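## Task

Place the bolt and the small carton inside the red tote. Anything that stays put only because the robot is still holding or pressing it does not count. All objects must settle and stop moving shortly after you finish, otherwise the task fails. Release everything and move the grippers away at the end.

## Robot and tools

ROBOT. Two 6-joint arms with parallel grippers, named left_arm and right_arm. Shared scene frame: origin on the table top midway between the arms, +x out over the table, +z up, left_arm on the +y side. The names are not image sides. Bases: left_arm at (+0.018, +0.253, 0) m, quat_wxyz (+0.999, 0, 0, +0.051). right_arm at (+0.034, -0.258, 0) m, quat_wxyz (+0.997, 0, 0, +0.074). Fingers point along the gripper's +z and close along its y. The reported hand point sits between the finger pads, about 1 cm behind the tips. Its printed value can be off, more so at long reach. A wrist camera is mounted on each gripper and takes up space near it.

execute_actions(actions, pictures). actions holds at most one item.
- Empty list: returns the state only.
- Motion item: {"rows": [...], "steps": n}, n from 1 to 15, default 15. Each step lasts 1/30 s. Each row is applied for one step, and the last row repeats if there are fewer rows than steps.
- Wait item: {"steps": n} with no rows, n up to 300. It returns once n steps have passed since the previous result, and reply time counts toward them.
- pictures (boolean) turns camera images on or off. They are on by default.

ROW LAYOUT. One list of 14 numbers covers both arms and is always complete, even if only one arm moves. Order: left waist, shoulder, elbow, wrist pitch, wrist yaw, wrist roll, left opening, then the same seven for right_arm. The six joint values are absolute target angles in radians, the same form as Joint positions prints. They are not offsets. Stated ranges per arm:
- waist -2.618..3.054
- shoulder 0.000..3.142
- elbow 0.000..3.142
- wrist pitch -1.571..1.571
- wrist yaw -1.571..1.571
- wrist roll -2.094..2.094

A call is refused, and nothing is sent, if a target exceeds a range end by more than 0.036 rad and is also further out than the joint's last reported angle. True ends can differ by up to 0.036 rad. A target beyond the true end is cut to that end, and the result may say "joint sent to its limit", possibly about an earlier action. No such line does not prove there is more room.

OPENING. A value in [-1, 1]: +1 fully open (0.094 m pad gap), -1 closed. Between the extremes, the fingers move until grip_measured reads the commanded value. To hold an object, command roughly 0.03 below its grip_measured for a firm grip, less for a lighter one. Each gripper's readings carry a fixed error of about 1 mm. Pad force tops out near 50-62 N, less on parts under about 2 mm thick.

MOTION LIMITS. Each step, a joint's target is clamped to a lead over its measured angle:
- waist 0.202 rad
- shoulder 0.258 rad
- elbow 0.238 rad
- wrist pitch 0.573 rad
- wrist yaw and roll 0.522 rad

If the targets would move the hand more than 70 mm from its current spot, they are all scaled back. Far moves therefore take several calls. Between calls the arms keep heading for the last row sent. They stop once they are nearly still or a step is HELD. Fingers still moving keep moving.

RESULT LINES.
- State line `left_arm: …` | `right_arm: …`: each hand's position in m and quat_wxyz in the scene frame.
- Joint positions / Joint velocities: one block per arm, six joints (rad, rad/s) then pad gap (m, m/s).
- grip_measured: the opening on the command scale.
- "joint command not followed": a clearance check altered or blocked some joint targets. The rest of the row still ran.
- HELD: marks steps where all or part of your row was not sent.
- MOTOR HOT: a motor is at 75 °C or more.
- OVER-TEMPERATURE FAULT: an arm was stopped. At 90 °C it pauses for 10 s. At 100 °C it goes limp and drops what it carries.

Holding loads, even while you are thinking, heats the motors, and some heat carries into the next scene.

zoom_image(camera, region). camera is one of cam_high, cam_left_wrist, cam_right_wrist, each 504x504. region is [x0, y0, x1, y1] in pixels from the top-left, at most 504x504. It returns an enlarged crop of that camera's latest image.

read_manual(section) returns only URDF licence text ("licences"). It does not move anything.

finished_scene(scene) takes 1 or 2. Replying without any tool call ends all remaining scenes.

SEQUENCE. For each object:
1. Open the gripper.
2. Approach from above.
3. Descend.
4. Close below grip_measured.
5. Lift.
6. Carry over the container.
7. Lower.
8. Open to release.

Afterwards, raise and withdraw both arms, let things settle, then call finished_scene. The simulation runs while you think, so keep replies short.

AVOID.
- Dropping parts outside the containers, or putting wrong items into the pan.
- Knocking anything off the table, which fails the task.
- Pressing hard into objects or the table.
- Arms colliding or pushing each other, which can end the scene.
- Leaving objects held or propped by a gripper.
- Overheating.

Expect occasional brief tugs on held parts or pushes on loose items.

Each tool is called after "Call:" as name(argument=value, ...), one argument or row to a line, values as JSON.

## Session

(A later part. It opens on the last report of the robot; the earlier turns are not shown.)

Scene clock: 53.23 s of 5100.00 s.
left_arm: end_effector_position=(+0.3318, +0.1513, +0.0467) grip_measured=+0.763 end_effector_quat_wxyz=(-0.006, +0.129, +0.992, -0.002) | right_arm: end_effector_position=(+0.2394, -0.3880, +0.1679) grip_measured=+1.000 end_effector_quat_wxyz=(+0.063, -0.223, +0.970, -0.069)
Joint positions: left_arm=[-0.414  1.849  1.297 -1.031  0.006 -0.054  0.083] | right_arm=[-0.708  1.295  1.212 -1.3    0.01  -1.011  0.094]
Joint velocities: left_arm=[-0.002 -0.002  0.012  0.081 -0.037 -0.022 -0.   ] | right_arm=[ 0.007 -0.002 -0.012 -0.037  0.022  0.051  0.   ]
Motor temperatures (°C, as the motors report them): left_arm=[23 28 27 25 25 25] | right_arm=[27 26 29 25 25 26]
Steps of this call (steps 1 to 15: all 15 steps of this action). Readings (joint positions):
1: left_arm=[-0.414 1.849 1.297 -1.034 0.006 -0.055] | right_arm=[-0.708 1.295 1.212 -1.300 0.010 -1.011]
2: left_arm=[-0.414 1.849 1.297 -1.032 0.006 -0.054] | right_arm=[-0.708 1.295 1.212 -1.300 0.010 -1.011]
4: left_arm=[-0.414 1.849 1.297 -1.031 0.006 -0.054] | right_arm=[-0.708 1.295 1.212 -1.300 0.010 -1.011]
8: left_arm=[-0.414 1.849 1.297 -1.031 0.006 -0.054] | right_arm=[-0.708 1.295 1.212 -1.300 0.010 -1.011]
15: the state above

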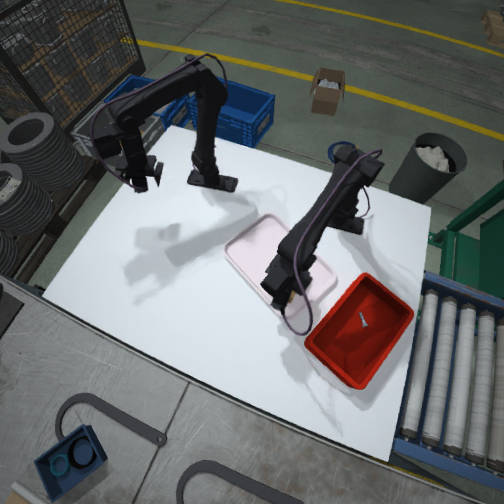

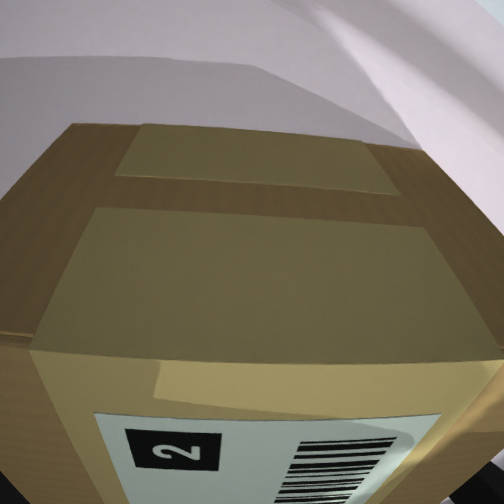

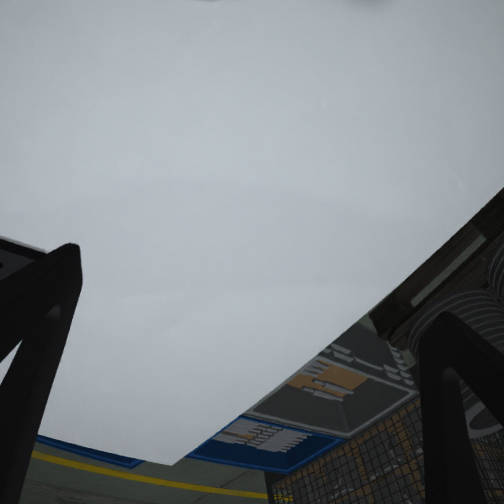

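Call:
execute_actions(
  actions=[
    {"rows":[[-0.425,1.66,1.72,-1.55,0,-0.05,0.72,-0.7,1.3,1.2,-1.301,0,-1.011,1]]},
  ],
  pictures=false,
)

Call:
execute_actions(
  actions=[
    {"steps":6},
  ],
  pictures=false,
)

Call:
execute_actions(
  actions=[
    {"rows":[[-0.38,1.69,1.77,-1.54,0,0,0.72,-0.7,1.3,1.2,-1.301,0,-1.011,1],[-0.33,1.72,1.83,-1.53,0,0.1,0.72,-0.7,1.3,1.2,-1.301,0,-1.011,1],[-0.27,1.76,1.89,-1.52,0,0.2,0.72,-0.7,1.3,1.2,-1.301,0,-1.011,1],[-0.21,1.8,1.95,-1.51,0,0.3,0.72,-0.7,1.3,1.2,-1.301,0,-1.011,1],[-0.15,1.84,2.0,-1.5,0,0.4,0.72,-0.7,1.3,1.2,-1.301,0,-1.011,1],[-0.09,1.88,2.06,-1.49,0,0.5,0.72,-0.7,1.3,1.2,-1.301,0,-1.011,1],[-0.03,1.93,2.12,-1.48,0,0.6,0.72,-0.7,1.3,1.2,-1.301,0,-1.011,1],[0.03,1.98,2.18,-1.47,0,0.7,0.72,-0.7,1.3,1.2,-1.301,0,-1.011,1],[0.1,2.04,2.24,-1.46,0,0.75,0.72,-0.7,1.3,1.2,-1.301,0,-1.011,1],[0.17,2.12,2.29,-1.45,0,0.75,0.72,-0.7,1.3,1.2,-1.301,0,-1.011,1]]},
  ],
  pictures=false,
)

Call:
execute_actions(
  actions=[
    {"steps":20},
  ],
)

Scene clock: 68.90 s of 5100.00 s.
left_arm: end_effector_position=(+0.3188, +0.1555, +0.2102) grip_measured=+0.763 end_effector_quat_wxyz=(+0.065, +0.129, +0.989, -0.015) | right_arm: end_effector_position=(+0.2394, -0.3880, +0.1679) grip_measured=+1.000 end_effector_quat_wxyz=(+0.063, -0.223, +0.970, -0.069)
Joint positions: left_arm=[-0.414  1.653  1.714 -1.498  0.006 -0.054  0.083] | right_arm=[-0.708  1.295  1.212 -1.3    0.01  -1.011  0.094]
Joint velocities: left_arm=[-0.017  0.125  0.007 -0.33  -0.066  0.081 -0.   ] | right_arm=[ 0.012  0.007 -0.002 -0.022  0.022 -0.051  0.   ]
Motor temperatures (°C, as the motors report them): left_arm=[23 28 27 25 25 25] | right_arm=[27 26 29 25 25 26]
Steps of this call (steps 1 to 15: the robot went on to your last target; steps 16 to 90: nothing new was sent; then 12.17 s passed at rest; steps 91 to 105: all 15 steps of this action). Readings (joint positions):
91: left_arm=[-0.414 1.845 1.314 -1.067 0.006 -0.054] | right_arm=[-0.708 1.295 1.212 -1.300 0.010 -1.011]
92: left_arm=[-0.414 1.839 1.341 -1.124 0.006 -0.054] | right_arm=[-0.708 1.295 1.212 -1.300 0.010 -1.011]
94: left_arm=[-0.414 1.807 1.410 -1.222 0.006 -0.054] | right_arm=[-0.708 1.295 1.212 -1.300 0.010 -1.011]
98: left_arm=[-0.414 1.736 1.605 -1.368 0.006 -0.054] | right_arm=[-0.708 1.295 1.212 -1.300 0.010 -1.011]
105: the state above

Scene clock: 69.10 s of 5100.00 s.
left_arm: end_effector_position=(+0.3119, +0.1578, +0.2071) grip_measured=+0.763 end_effector_quat_wxyz=(+0.046, +0.129, +0.991, -0.012) | right_arm: end_effector_position=(+0.2394, -0.3880, +0.1679) grip_measured=+1.000 end_effector_quat_wxyz=(+0.063, -0.223, +0.970, -0.069)
Joint positions: left_arm=[-0.414  1.661  1.714 -1.53   0.006 -0.054  0.083] | right_arm=[-0.708  1.295  1.212 -1.3    0.01  -1.011  0.094]
Joint velocities: left_arm=[ 0.012 -0.012  0.007 -0.037 -0.007 -0.037 -0.001] | right_arm=[-0.002 -0.012 -0.007  0.022 -0.007 -0.007  0.   ]
Motor temperatures (°C, as the motors report them): left_arm=[23 28 27 25 25 25] | right_arm=[27 26 29 25 25 26]
Steps of this call (steps 1 to 6: the robot went on to your last target). Readings (joint positions):
1: left_arm=[-0.414 1.657 1.714 -1.509 0.006 -0.054] | right_arm=[-0.708 1.295 1.212 -1.300 0.010 -1.011]
2: left_arm=[-0.414 1.659 1.714 -1.516 0.006 -0.054] | right_arm=[-0.708 1.295 1.212 -1.300 0.010 -1.011]
4: left_arm=[-0.414 1.661 1.714 -1.524 0.006 -0.054] | right_arm=[-0.708 1.295 1.212 -1.300 0.010 -1.011]
6: the state above

Scene clock: 69.60 s of 5100.00 s.
left_arm: end_effector_position=(+0.4563, +0.3804, +0.1863) grip_measured=+0.763 end_effector_quat_wxyz=(+0.105, +0.173, +0.978, +0.052) | right_arm: end_effector_position=(+0.2394, -0.3880, +0.1679) grip_measured=+1.000 end_effector_quat_wxyz=(+0.063, -0.223, +0.970, -0.069)
Joint positions: left_arm=[ 0.179  2.137  2.248 -1.447 -0.     0.632  0.083] | right_arm=[-0.708  1.295  1.212 -1.3    0.01  -1.011  0.094]
Joint velocities: left_arm=[ 0.691  0.486  0.012  0.051 -0.139  0.74   0.   ] | right_arm=[-0.027 -0.007 -0.007 -0.037 -0.037 -0.081  0.   ]
Motor temperatures (°C, as the motors report them): left_arm=[23 28 27 25 25 25] | right_arm=[27 26 29 25 25 26]
Steps of this call (steps 1 to 15: all 15 steps of this action). Readings (joint positions):
1: left_arm=[-0.411 1.665 1.719 -1.535 0.006 -0.045] | right_arm=[-0.708 1.295 1.212 -1.300 0.010 -1.011]
2: left_arm=[-0.400 1.677 1.740 -1.545 0.009 -0.020] | right_arm=[-0.708 1.295 1.212 -1.300 0.010 -1.011]
4: left_arm=[-0.338 1.732 1.828 -1.554 0.019 0.073] | right_arm=[-0.708 1.295 1.212 -1.300 0.010 -1.011]
8: left_arm=[-0.128 1.880 2.033 -1.519 0.019 0.317] | right_arm=[-0.708 1.295 1.212 -1.300 0.010 -1.011]
15: the state above

Scene clock: 70.27 s of 5100.00 s.
left_arm: end_effector_position=(+0.4594, +0.3792, +0.1807) grip_measured=+0.763 end_effector_quat_wxyz=(+0.096, +0.231, +0.966, +0.058) | right_arm: end_effector_position=(+0.2394, -0.3880, +0.1679) grip_measured=+1.000 end_effector_quat_wxyz=(+0.063, -0.223, +0.970, -0.069)
Joint positions: left_arm=[ 0.173  2.157  2.258 -1.448 -0.007  0.745  0.083] | right_arm=[-0.708  1.295  1.212 -1.3    0.01  -1.011  0.094]
Joint velocities: left_arm=[-0.007 -0.017  0.027 -0.066  0.037  0.007  0.   ] | right_arm=[-0.012  0.002 -0.002  0.022 -0.022 -0.095  0.   ]
Motor temperatures (°C, as the motors report them): left_arm=[23 28 27 25 25 25] | right_arm=[27 26 29 25 25 26]
Steps of this call (steps 1 to 20: the robot went on to your last target). Readings (joint positions):
1: left_arm=[0.198 2.152 2.248 -1.447 -0.007 0.654] | right_arm=[-0.708 1.295 1.212 -1.300 0.010 -1.011]
2: left_arm=[0.207 2.160 2.248 -1.447 -0.011 0.672] | right_arm=[-0.708 1.295 1.212 -1.300 0.010 -1.011]
4: left_arm=[0.205 2.163 2.248 -1.447 -0.013 0.698] | right_arm=[-0.708 1.295 1.212 -1.300 0.010 -1.011]
8: left_arm=[0.180 2.158 2.257 -1.448 -0.010 0.727] | right_arm=[-0.708 1.295 1.212 -1.300 0.010 -1.011]
20: the state above

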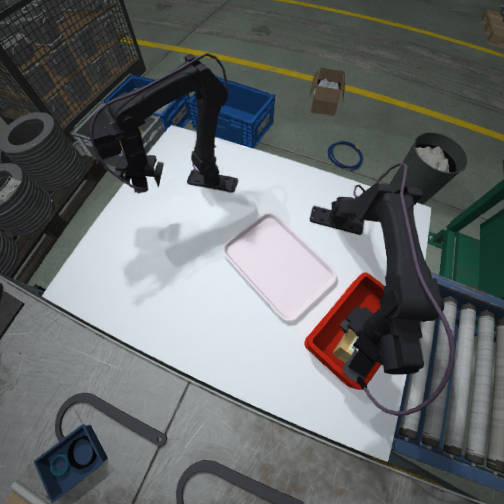

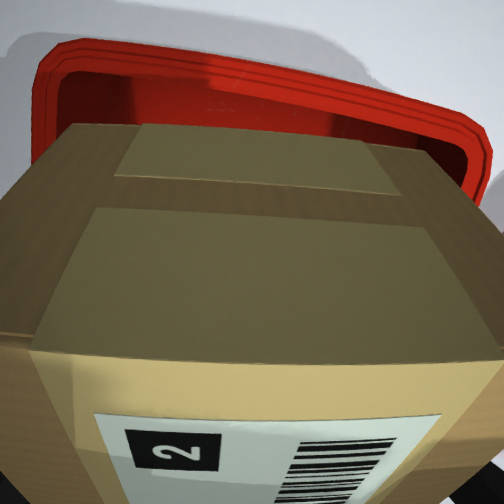

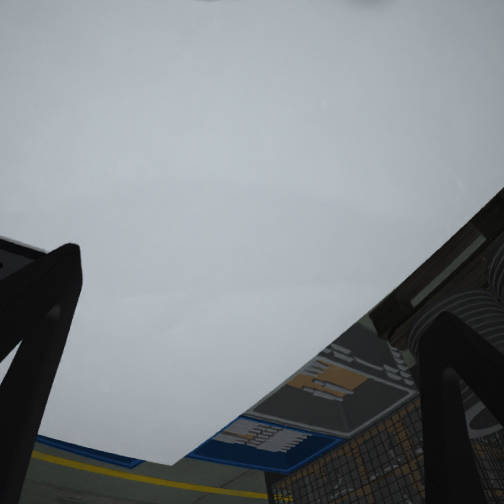

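Call:
execute_actions(
  actions=[
    {"rows":[[0.19,2.15,2.27,-1.47,0,0.8,0.72,-0.7,1.3,1.2,-1.301,0,-1.011,1],[0.2,2.18,2.25,-1.47,0,0.8,0.72,-0.7,1.3,1.2,-1.301,0,-1.011,1],[0.2,2.21,2.23,-1.47,0,0.8,0.72,-0.7,1.3,1.2,-1.301,0,-1.011,1],[0.2,2.24,2.22,-1.46,0,0.8,0.72,-0.7,1.3,1.2,-1.301,0,-1.011,1],[0.2,2.28,2.2,-1.45,0,0.8,0.72,-0.7,1.3,1.2,-1.301,0,-1.011,1]]},
  ],
)

Call:
execute_actions(
  actions=[
    {"rows":[[0.2,2.275,2.06,-1.32,0,0.8,0.72,-0.7,1.3,1.2,-1.301,0,-1.011,1]]},
  ],
)

Scene clock: 79.30 s of 5100.00 s.
left_arm: end_effector_position=(+0.4435, +0.3839, +0.0865) grip_measured=+0.763 end_effector_quat_wxyz=(-0.013, +0.247, +0.969, -0.005) | right_arm: end_effector_position=(+0.2394, -0.3880, +0.1679) grip_measured=+1.000 end_effector_quat_wxyz=(+0.063, -0.223, +0.970, -0.069)
Joint positions: left_arm=[ 0.193  2.325  2.179 -1.453 -0.006  0.793  0.083] | right_arm=[-0.708  1.295  1.212 -1.3    0.01  -1.011  0.094]
Joint velocities: left_arm=[ 0.022 -0.11   0.022 -0.037 -0.007 -0.022 -0.001] | right_arm=[-0.002 -0.007  0.007 -0.11  -0.007  0.066  0.   ]
Motor temperatures (°C, as the motors report them): left_arm=[23 30 28 25 25 25] | right_arm=[27 26 29 25 25 26]
Steps of this call (steps 1 to 15: the robot went on to your last target; steps 16 to 90: nothing new was sent; then 5.53 s passed at rest; steps 91 to 105: all 15 steps of this action). Readings (joint positions):
91: left_arm=[0.173 2.157 2.258 -1.449 -0.007 0.754] | right_arm=[-0.708 1.295 1.212 -1.300 0.010 -1.011]
92: left_arm=[0.175 2.160 2.258 -1.452 -0.007 0.763] | right_arm=[-0.708 1.295 1.212 -1.300 0.010 -1.011]
94: left_arm=[0.181 2.174 2.253 -1.453 -0.006 0.775] | right_arm=[-0.708 1.295 1.212 -1.300 0.010 -1.011]
98: left_arm=[0.192 2.260 2.216 -1.453 -0.006 0.787] | right_arm=[-0.708 1.295 1.212 -1.300 0.010 -1.011]
105: the state above

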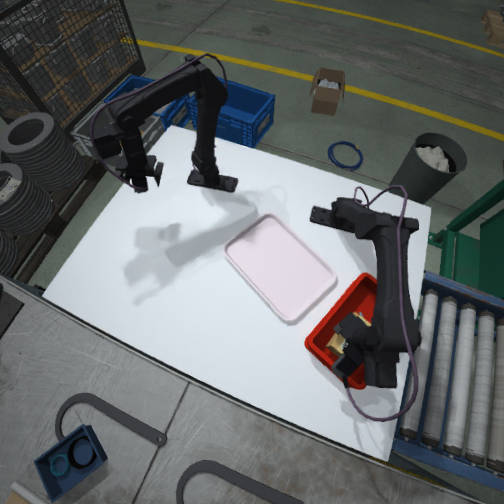

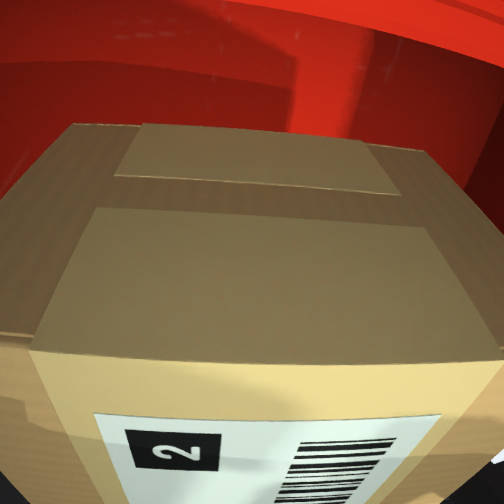

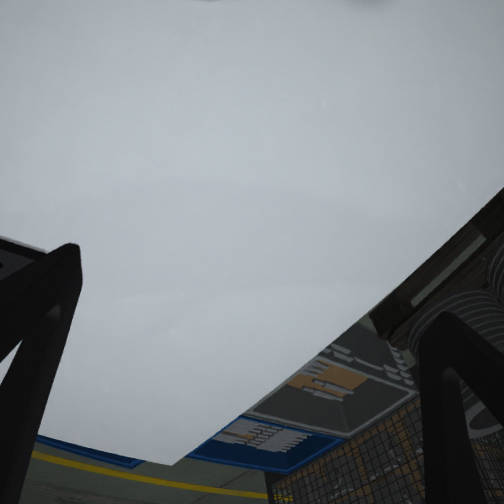

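Scene clock: 79.80 s of 5100.00 s.
left_arm: end_effector_position=(+0.4434, +0.3839, +0.0667) grip_measured=+0.763 end_effector_quat_wxyz=(-0.006, +0.248, +0.969, -0.000) | right_arm: end_effector_position=(+0.2394, -0.3880, +0.1679) grip_measured=+1.000 end_effector_quat_wxyz=(+0.063, -0.223, +0.970, -0.069)
Joint positions: left_arm=[ 0.193  2.297  2.054 -1.338 -0.006  0.795  0.083] | right_arm=[-0.708  1.295  1.212 -1.3    0.01  -1.011  0.094]
Joint velocities: left_arm=[-0.017 -0.012  0.012 -0.051  0.037  0.037 -0.   ] | right_arm=[-0.007 -0.012 -0.007 -0.037  0.007  0.007  0.   ]
Motor temperatures (°C, as the motors report them): left_arm=[23 30 28 25 25 25] | right_arm=[27 26 29 25 25 26]
Steps of this call (steps 1 to 15: all 15 steps of this action). Readings (joint positions):
1: left_arm=[0.193 2.314 2.154 -1.429 -0.006 0.793] | right_arm=[-0.708 1.295 1.212 -1.300 0.010 -1.011]
2: left_arm=[0.193 2.300 2.121 -1.404 -0.006 0.793] | right_arm=[-0.708 1.295 1.212 -1.300 0.010 -1.011]
4: left_arm=[0.193 2.296 2.082 -1.384 -0.006 0.794] | right_arm=[-0.708 1.295 1.212 -1.300 0.010 -1.011]
8: left_arm=[0.193 2.297 2.054 -1.360 -0.006 0.795] | right_arm=[-0.708 1.295 1.212 -1.300 0.010 -1.011]
15: the state above

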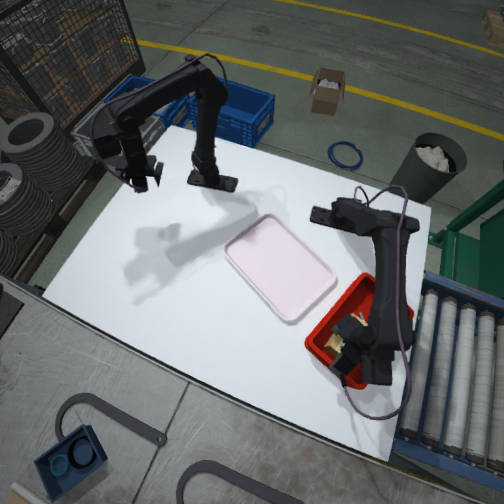

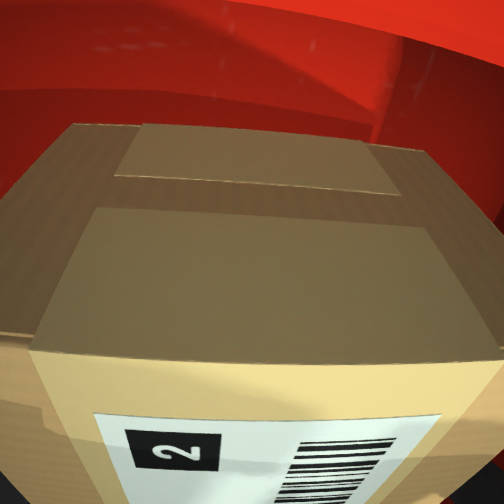

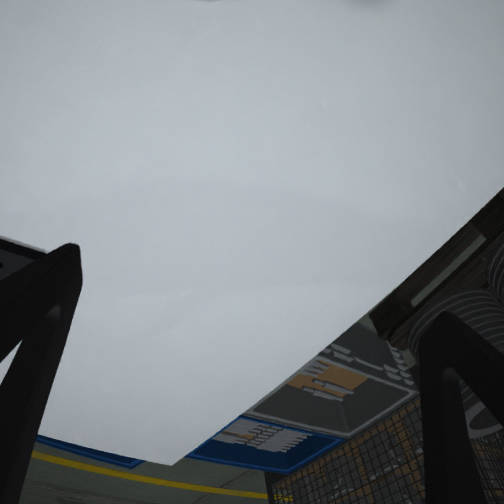

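Call:
execute_actions(
  actions=[
    {"rows":[[0.2,2.285,2.02,-1.27,0,0.8,0.72,-0.7,1.3,1.2,-1.301,0,-1.011,1]],"steps":10},
  ],
  pictures=false,
)

Call:
execute_actions(
  actions=[
    {"rows":[[0.2,2.285,2.02,-1.27,0,0.8,1,-0.7,1.3,1.2,-1.301,0,-1.011,1]],"steps":8},
  ],
  pictures=false,
)

Call:
execute_actions(
  actions=[
    {"rows":[[0.2,2.27,2.1,-1.36,0,0.8,1,-0.7,1.3,1.2,-1.301,0,-1.011,1],[0.2,2.26,2.15,-1.42,0,0.8,1,-0.7,1.3,1.2,-1.301,0,-1.011,1],[0.2,2.24,2.2,-1.47,0,0.8,1,-0.7,1.3,1.2,-1.301,0,-1.011,1],[0.2,2.2,2.22,-1.5,0,0.8,1,-0.7,1.3,1.2,-1.301,0,-1.011,1],[0.2,2.15,2.24,-1.5,0,0.8,1,-0.7,1.3,1.2,-1.301,0,-1.011,1],[0.2,2.08,2.26,-1.5,0,0.8,1,-0.7,1.3,1.2,-1.301,0,-1.011,1]]},
  ],
  pictures=false,
)

Call:
execute_actions(
  actions=[
    {"rows":[[-0.3,1.2,1.4,-1.5,0,0.3,1,-0.7,1.3,1.2,-1.301,0,-1.011,1]]},
  ],
  pictures=false,
)

Call:
execute_actions(
  actions=[
    {"steps":20},
  ],
)

Scene clock: 89.70 s of 5100.00 s.
left_arm: end_effector_position=(+0.4463, +0.3848, +0.0587) grip_measured=+0.763 end_effector_quat_wxyz=(-0.001, +0.248, +0.969, +0.003) | right_arm: end_effector_position=(+0.2394, -0.3880, +0.1679) grip_measured=+1.000 end_effector_quat_wxyz=(+0.063, -0.223, +0.970, -0.069)
Joint positions: left_arm=[ 0.193  2.297  2.022 -1.294 -0.006  0.795  0.083] | right_arm=[-0.708  1.295  1.212 -1.3    0.01  -1.011  0.094]
Joint velocities: left_arm=[-0.027 -0.007  0.002  0.022 -0.007 -0.007  0.001] | right_arm=[-0.002  0.012  0.027  0.022  0.037 -0.022  0.   ]
Motor temperatures (°C, as the motors report them): left_arm=[23 31 28 25 25 25] | right_arm=[27 26 29 25 25 26]
Steps of this call (steps 1 to 15: the robot went on to your last target; steps 16 to 90: nothing new was sent; then 6.57 s passed at rest; steps 91 to 100: all 10 steps of this action). Readings (joint positions):
91: left_arm=[0.193 2.297 2.048 -1.327 -0.006 0.795] | right_arm=[-0.708 1.295 1.212 -1.300 0.010 -1.011]
92: left_arm=[0.193 2.297 2.042 -1.318 -0.006 0.795] | right_arm=[-0.708 1.295 1.212 -1.300 0.010 -1.011]
94: left_arm=[0.193 2.297 2.026 -1.303 -0.006 0.795] | right_arm=[-0.708 1.295 1.212 -1.300 0.010 -1.011]
98: left_arm=[0.193 2.297 2.022 -1.296 -0.006 0.795] | right_arm=[-0.708 1.295 1.212 -1.300 0.010 -1.011]
100: the state above

Scene clock: 89.97 s of 5100.00 s.
left_arm: end_effector_position=(+0.4477, +0.3852, +0.0588) grip_measured=+1.000 end_effector_quat_wxyz=(+0.002, +0.248, +0.969, +0.005) | right_arm: end_effector_position=(+0.2394, -0.3880, +0.1679) grip_measured=+1.000 end_effector_quat_wxyz=(+0.063, -0.223, +0.970, -0.069)
Joint positions: left_arm=[ 0.193  2.297  2.022 -1.288 -0.006  0.795  0.094] | right_arm=[-0.708  1.295  1.212 -1.3    0.01  -1.011  0.094]
Joint velocities: left_arm=[ 0.012 -0.007  0.002 -0.051 -0.022 -0.022  0.   ] | right_arm=[-0.007 -0.002  0.002 -0.037  0.007  0.007  0.   ]
Motor temperatures (°C, as the motors report them): left_arm=[23 31 28 25 25 25] | right_arm=[27 26 29 25 25 26]
Steps of this call (steps 1 to 8: all 8 steps of this action). Readings (joint positions):
1: left_arm=[0.193 2.297 2.022 -1.293 -0.006 0.795] | right_arm=[-0.708 1.295 1.212 -1.300 0.010 -1.011]
2: left_arm=[0.193 2.297 2.022 -1.291 -0.006 0.795] | right_arm=[-0.708 1.295 1.212 -1.300 0.010 -1.011]
4: left_arm=[0.193 2.297 2.022 -1.289 -0.006 0.795] | right_arm=[-0.708 1.295 1.212 -1.300 0.010 -1.011]
8: the state above

Scene clock: 90.47 s of 5100.00 s.
left_arm: end_effector_position=(+0.4453, +0.3845, +0.2189) grip_measured=+1.000 end_effector_quat_wxyz=(+0.125, +0.245, +0.958, +0.079) | right_arm: end_effector_position=(+0.2394, -0.3880, +0.1679) grip_measured=+1.000 end_effector_quat_wxyz=(+0.063, -0.223, +0.970, -0.069)
Joint positions: left_arm=[ 0.193  2.065  2.257 -1.466 -0.006  0.795  0.094] | right_arm=[-0.708  1.295  1.212 -1.3    0.01  -1.011  0.094]
Joint velocities: left_arm=[ 0.002 -0.071 -0.012 -0.11  -0.037 -0.022  0.   ] | right_arm=[-0.007  0.012 -0.002 -0.022 -0.007  0.022  0.   ]
Motor temperatures (°C, as the motors report them): left_arm=[23 31 28 25 25 25] | right_arm=[27 26 29 25 25 26]
Steps of this call (steps 1 to 15: all 15 steps of this action). Readings (joint positions):
1: left_arm=[0.193 2.298 2.032 -1.299 -0.006 0.795] | right_arm=[-0.708 1.295 1.212 -1.300 0.010 -1.011]
2: left_arm=[0.193 2.300 2.052 -1.321 -0.006 0.795] | right_arm=[-0.708 1.295 1.212 -1.300 0.010 -1.011]
4: left_arm=[0.193 2.296 2.117 -1.374 -0.006 0.795] | right_arm=[-0.708 1.295 1.212 -1.300 0.010 -1.011]
8: left_arm=[0.193 2.204 2.184 -1.415 -0.006 0.795] | right_arm=[-0.708 1.295 1.212 -1.300 0.010 -1.011]
15: the state above

Scene clock: 90.97 s of 5100.00 s.
left_arm: end_effector_position=(+0.2342, +0.2064, +0.2240) grip_measured=+1.000 end_effector_quat_wxyz=(+0.109, +0.273, +0.956, +0.003) | right_arm: end_effector_position=(+0.2394, -0.3880, +0.1679) grip_measured=+1.000 end_effector_quat_wxyz=(+0.063, -0.223, +0.970, -0.069)
Joint positions: left_arm=[-0.31   1.242  1.402 -1.513  0.009  0.346  0.094] | right_arm=[-0.708  1.295  1.212 -1.3    0.01  -1.011  0.094]
Joint velocities: left_arm=[-0.002 -1.243 -0.022 -0.374 -0.037 -0.3    0.   ] | right_arm=[-0.012 -0.007 -0.002 -0.022 -0.037 -0.022  0.   ]
Motor temperatures (°C, as the motors report them): left_arm=[23 31 28 25 25 25] | right_arm=[27 26 29 25 25 26]
Steps of this call (steps 1 to 15: all 15 steps of this action). Readings (joint positions):
1: left_arm=[0.182 2.039 2.219 -1.450 -0.012 0.743] | right_arm=[-0.708 1.295 1.212 -1.300 0.010 -1.011]
2: left_arm=[0.162 2.002 2.156 -1.445 -0.016 0.687] | right_arm=[-0.708 1.295 1.212 -1.300 0.010 -1.011]
4: left_arm=[0.091 1.916 2.031 -1.451 -0.017 0.595] | right_arm=[-0.708 1.295 1.212 -1.300 0.010 -1.011]
8: left_arm=[-0.115 1.710 1.779 -1.457 -0.013 0.468] | right_arm=[-0.708 1.295 1.212 -1.300 0.010 -1.011]
15: the state above

Scene clock: 91.63 s of 5100.00 s.
left_arm: end_effector_position=(+0.2281, +0.2078, +0.2335) grip_measured=+1.000 end_effector_quat_wxyz=(+0.131, +0.253, +0.959, +0.002) | right_arm: end_effector_position=(+0.2394, -0.3880, +0.1679) grip_measured=+1.000 end_effector_quat_wxyz=(+0.063, -0.223, +0.970, -0.069)
Joint positions: left_arm=[-0.31   1.193  1.402 -1.516  0.008  0.306  0.094] | right_arm=[-0.708  1.295  1.212 -1.3    0.01  -1.011  0.094]
Joint velocities: left_arm=[ 0.002 -0.007  0.012 -0.051  0.007 -0.022  0.   ] | right_arm=[-0.002 -0.002  0.012 -0.051  0.037 -0.007  0.   ]
Motor temperatures (°C, as the motors report them): left_arm=[23 31 28 25 25 25] | right_arm=[27 26 29 25 25 26]
Steps of this call (steps 1 to 20: the robot went on to your last target). Readings (joint positions):
1: left_arm=[-0.310 1.207 1.402 -1.515 0.009 0.338] | right_arm=[-0.708 1.295 1.212 -1.300 0.010 -1.011]
2: left_arm=[-0.310 1.186 1.402 -1.516 0.009 0.331] | right_arm=[-0.708 1.295 1.212 -1.300 0.010 -1.011]
4: left_arm=[-0.310 1.181 1.402 -1.516 0.008 0.322] | right_arm=[-0.708 1.295 1.212 -1.300 0.010 -1.011]
8: left_arm=[-0.310 1.193 1.402 -1.516 0.008 0.312] | right_arm=[-0.708 1.295 1.212 -1.300 0.010 -1.011]
20: the state above

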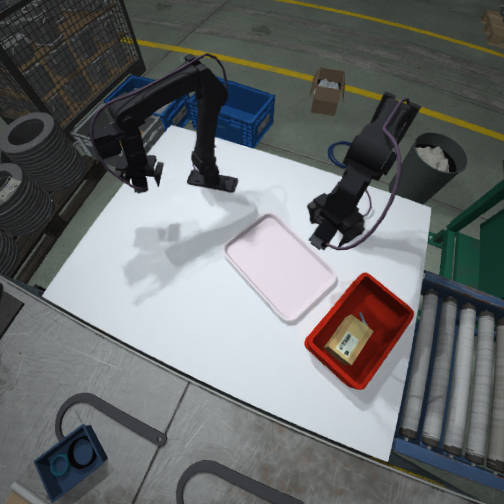

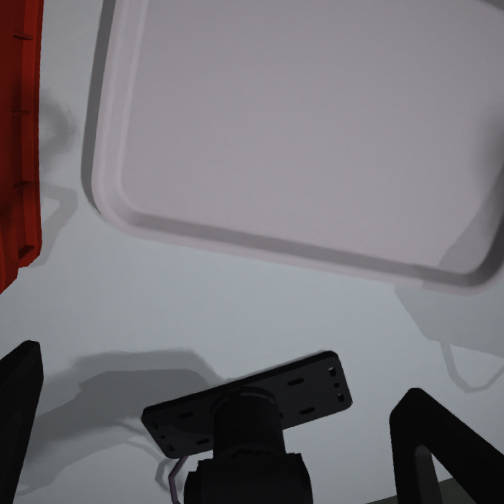

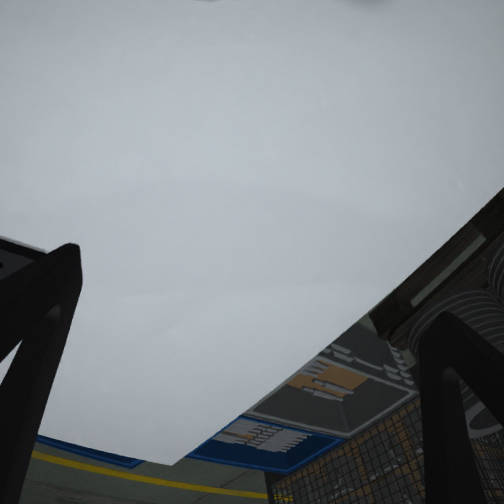

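Call:
finished_scene(
  scene=2,
)

The scene is finished: the task was done.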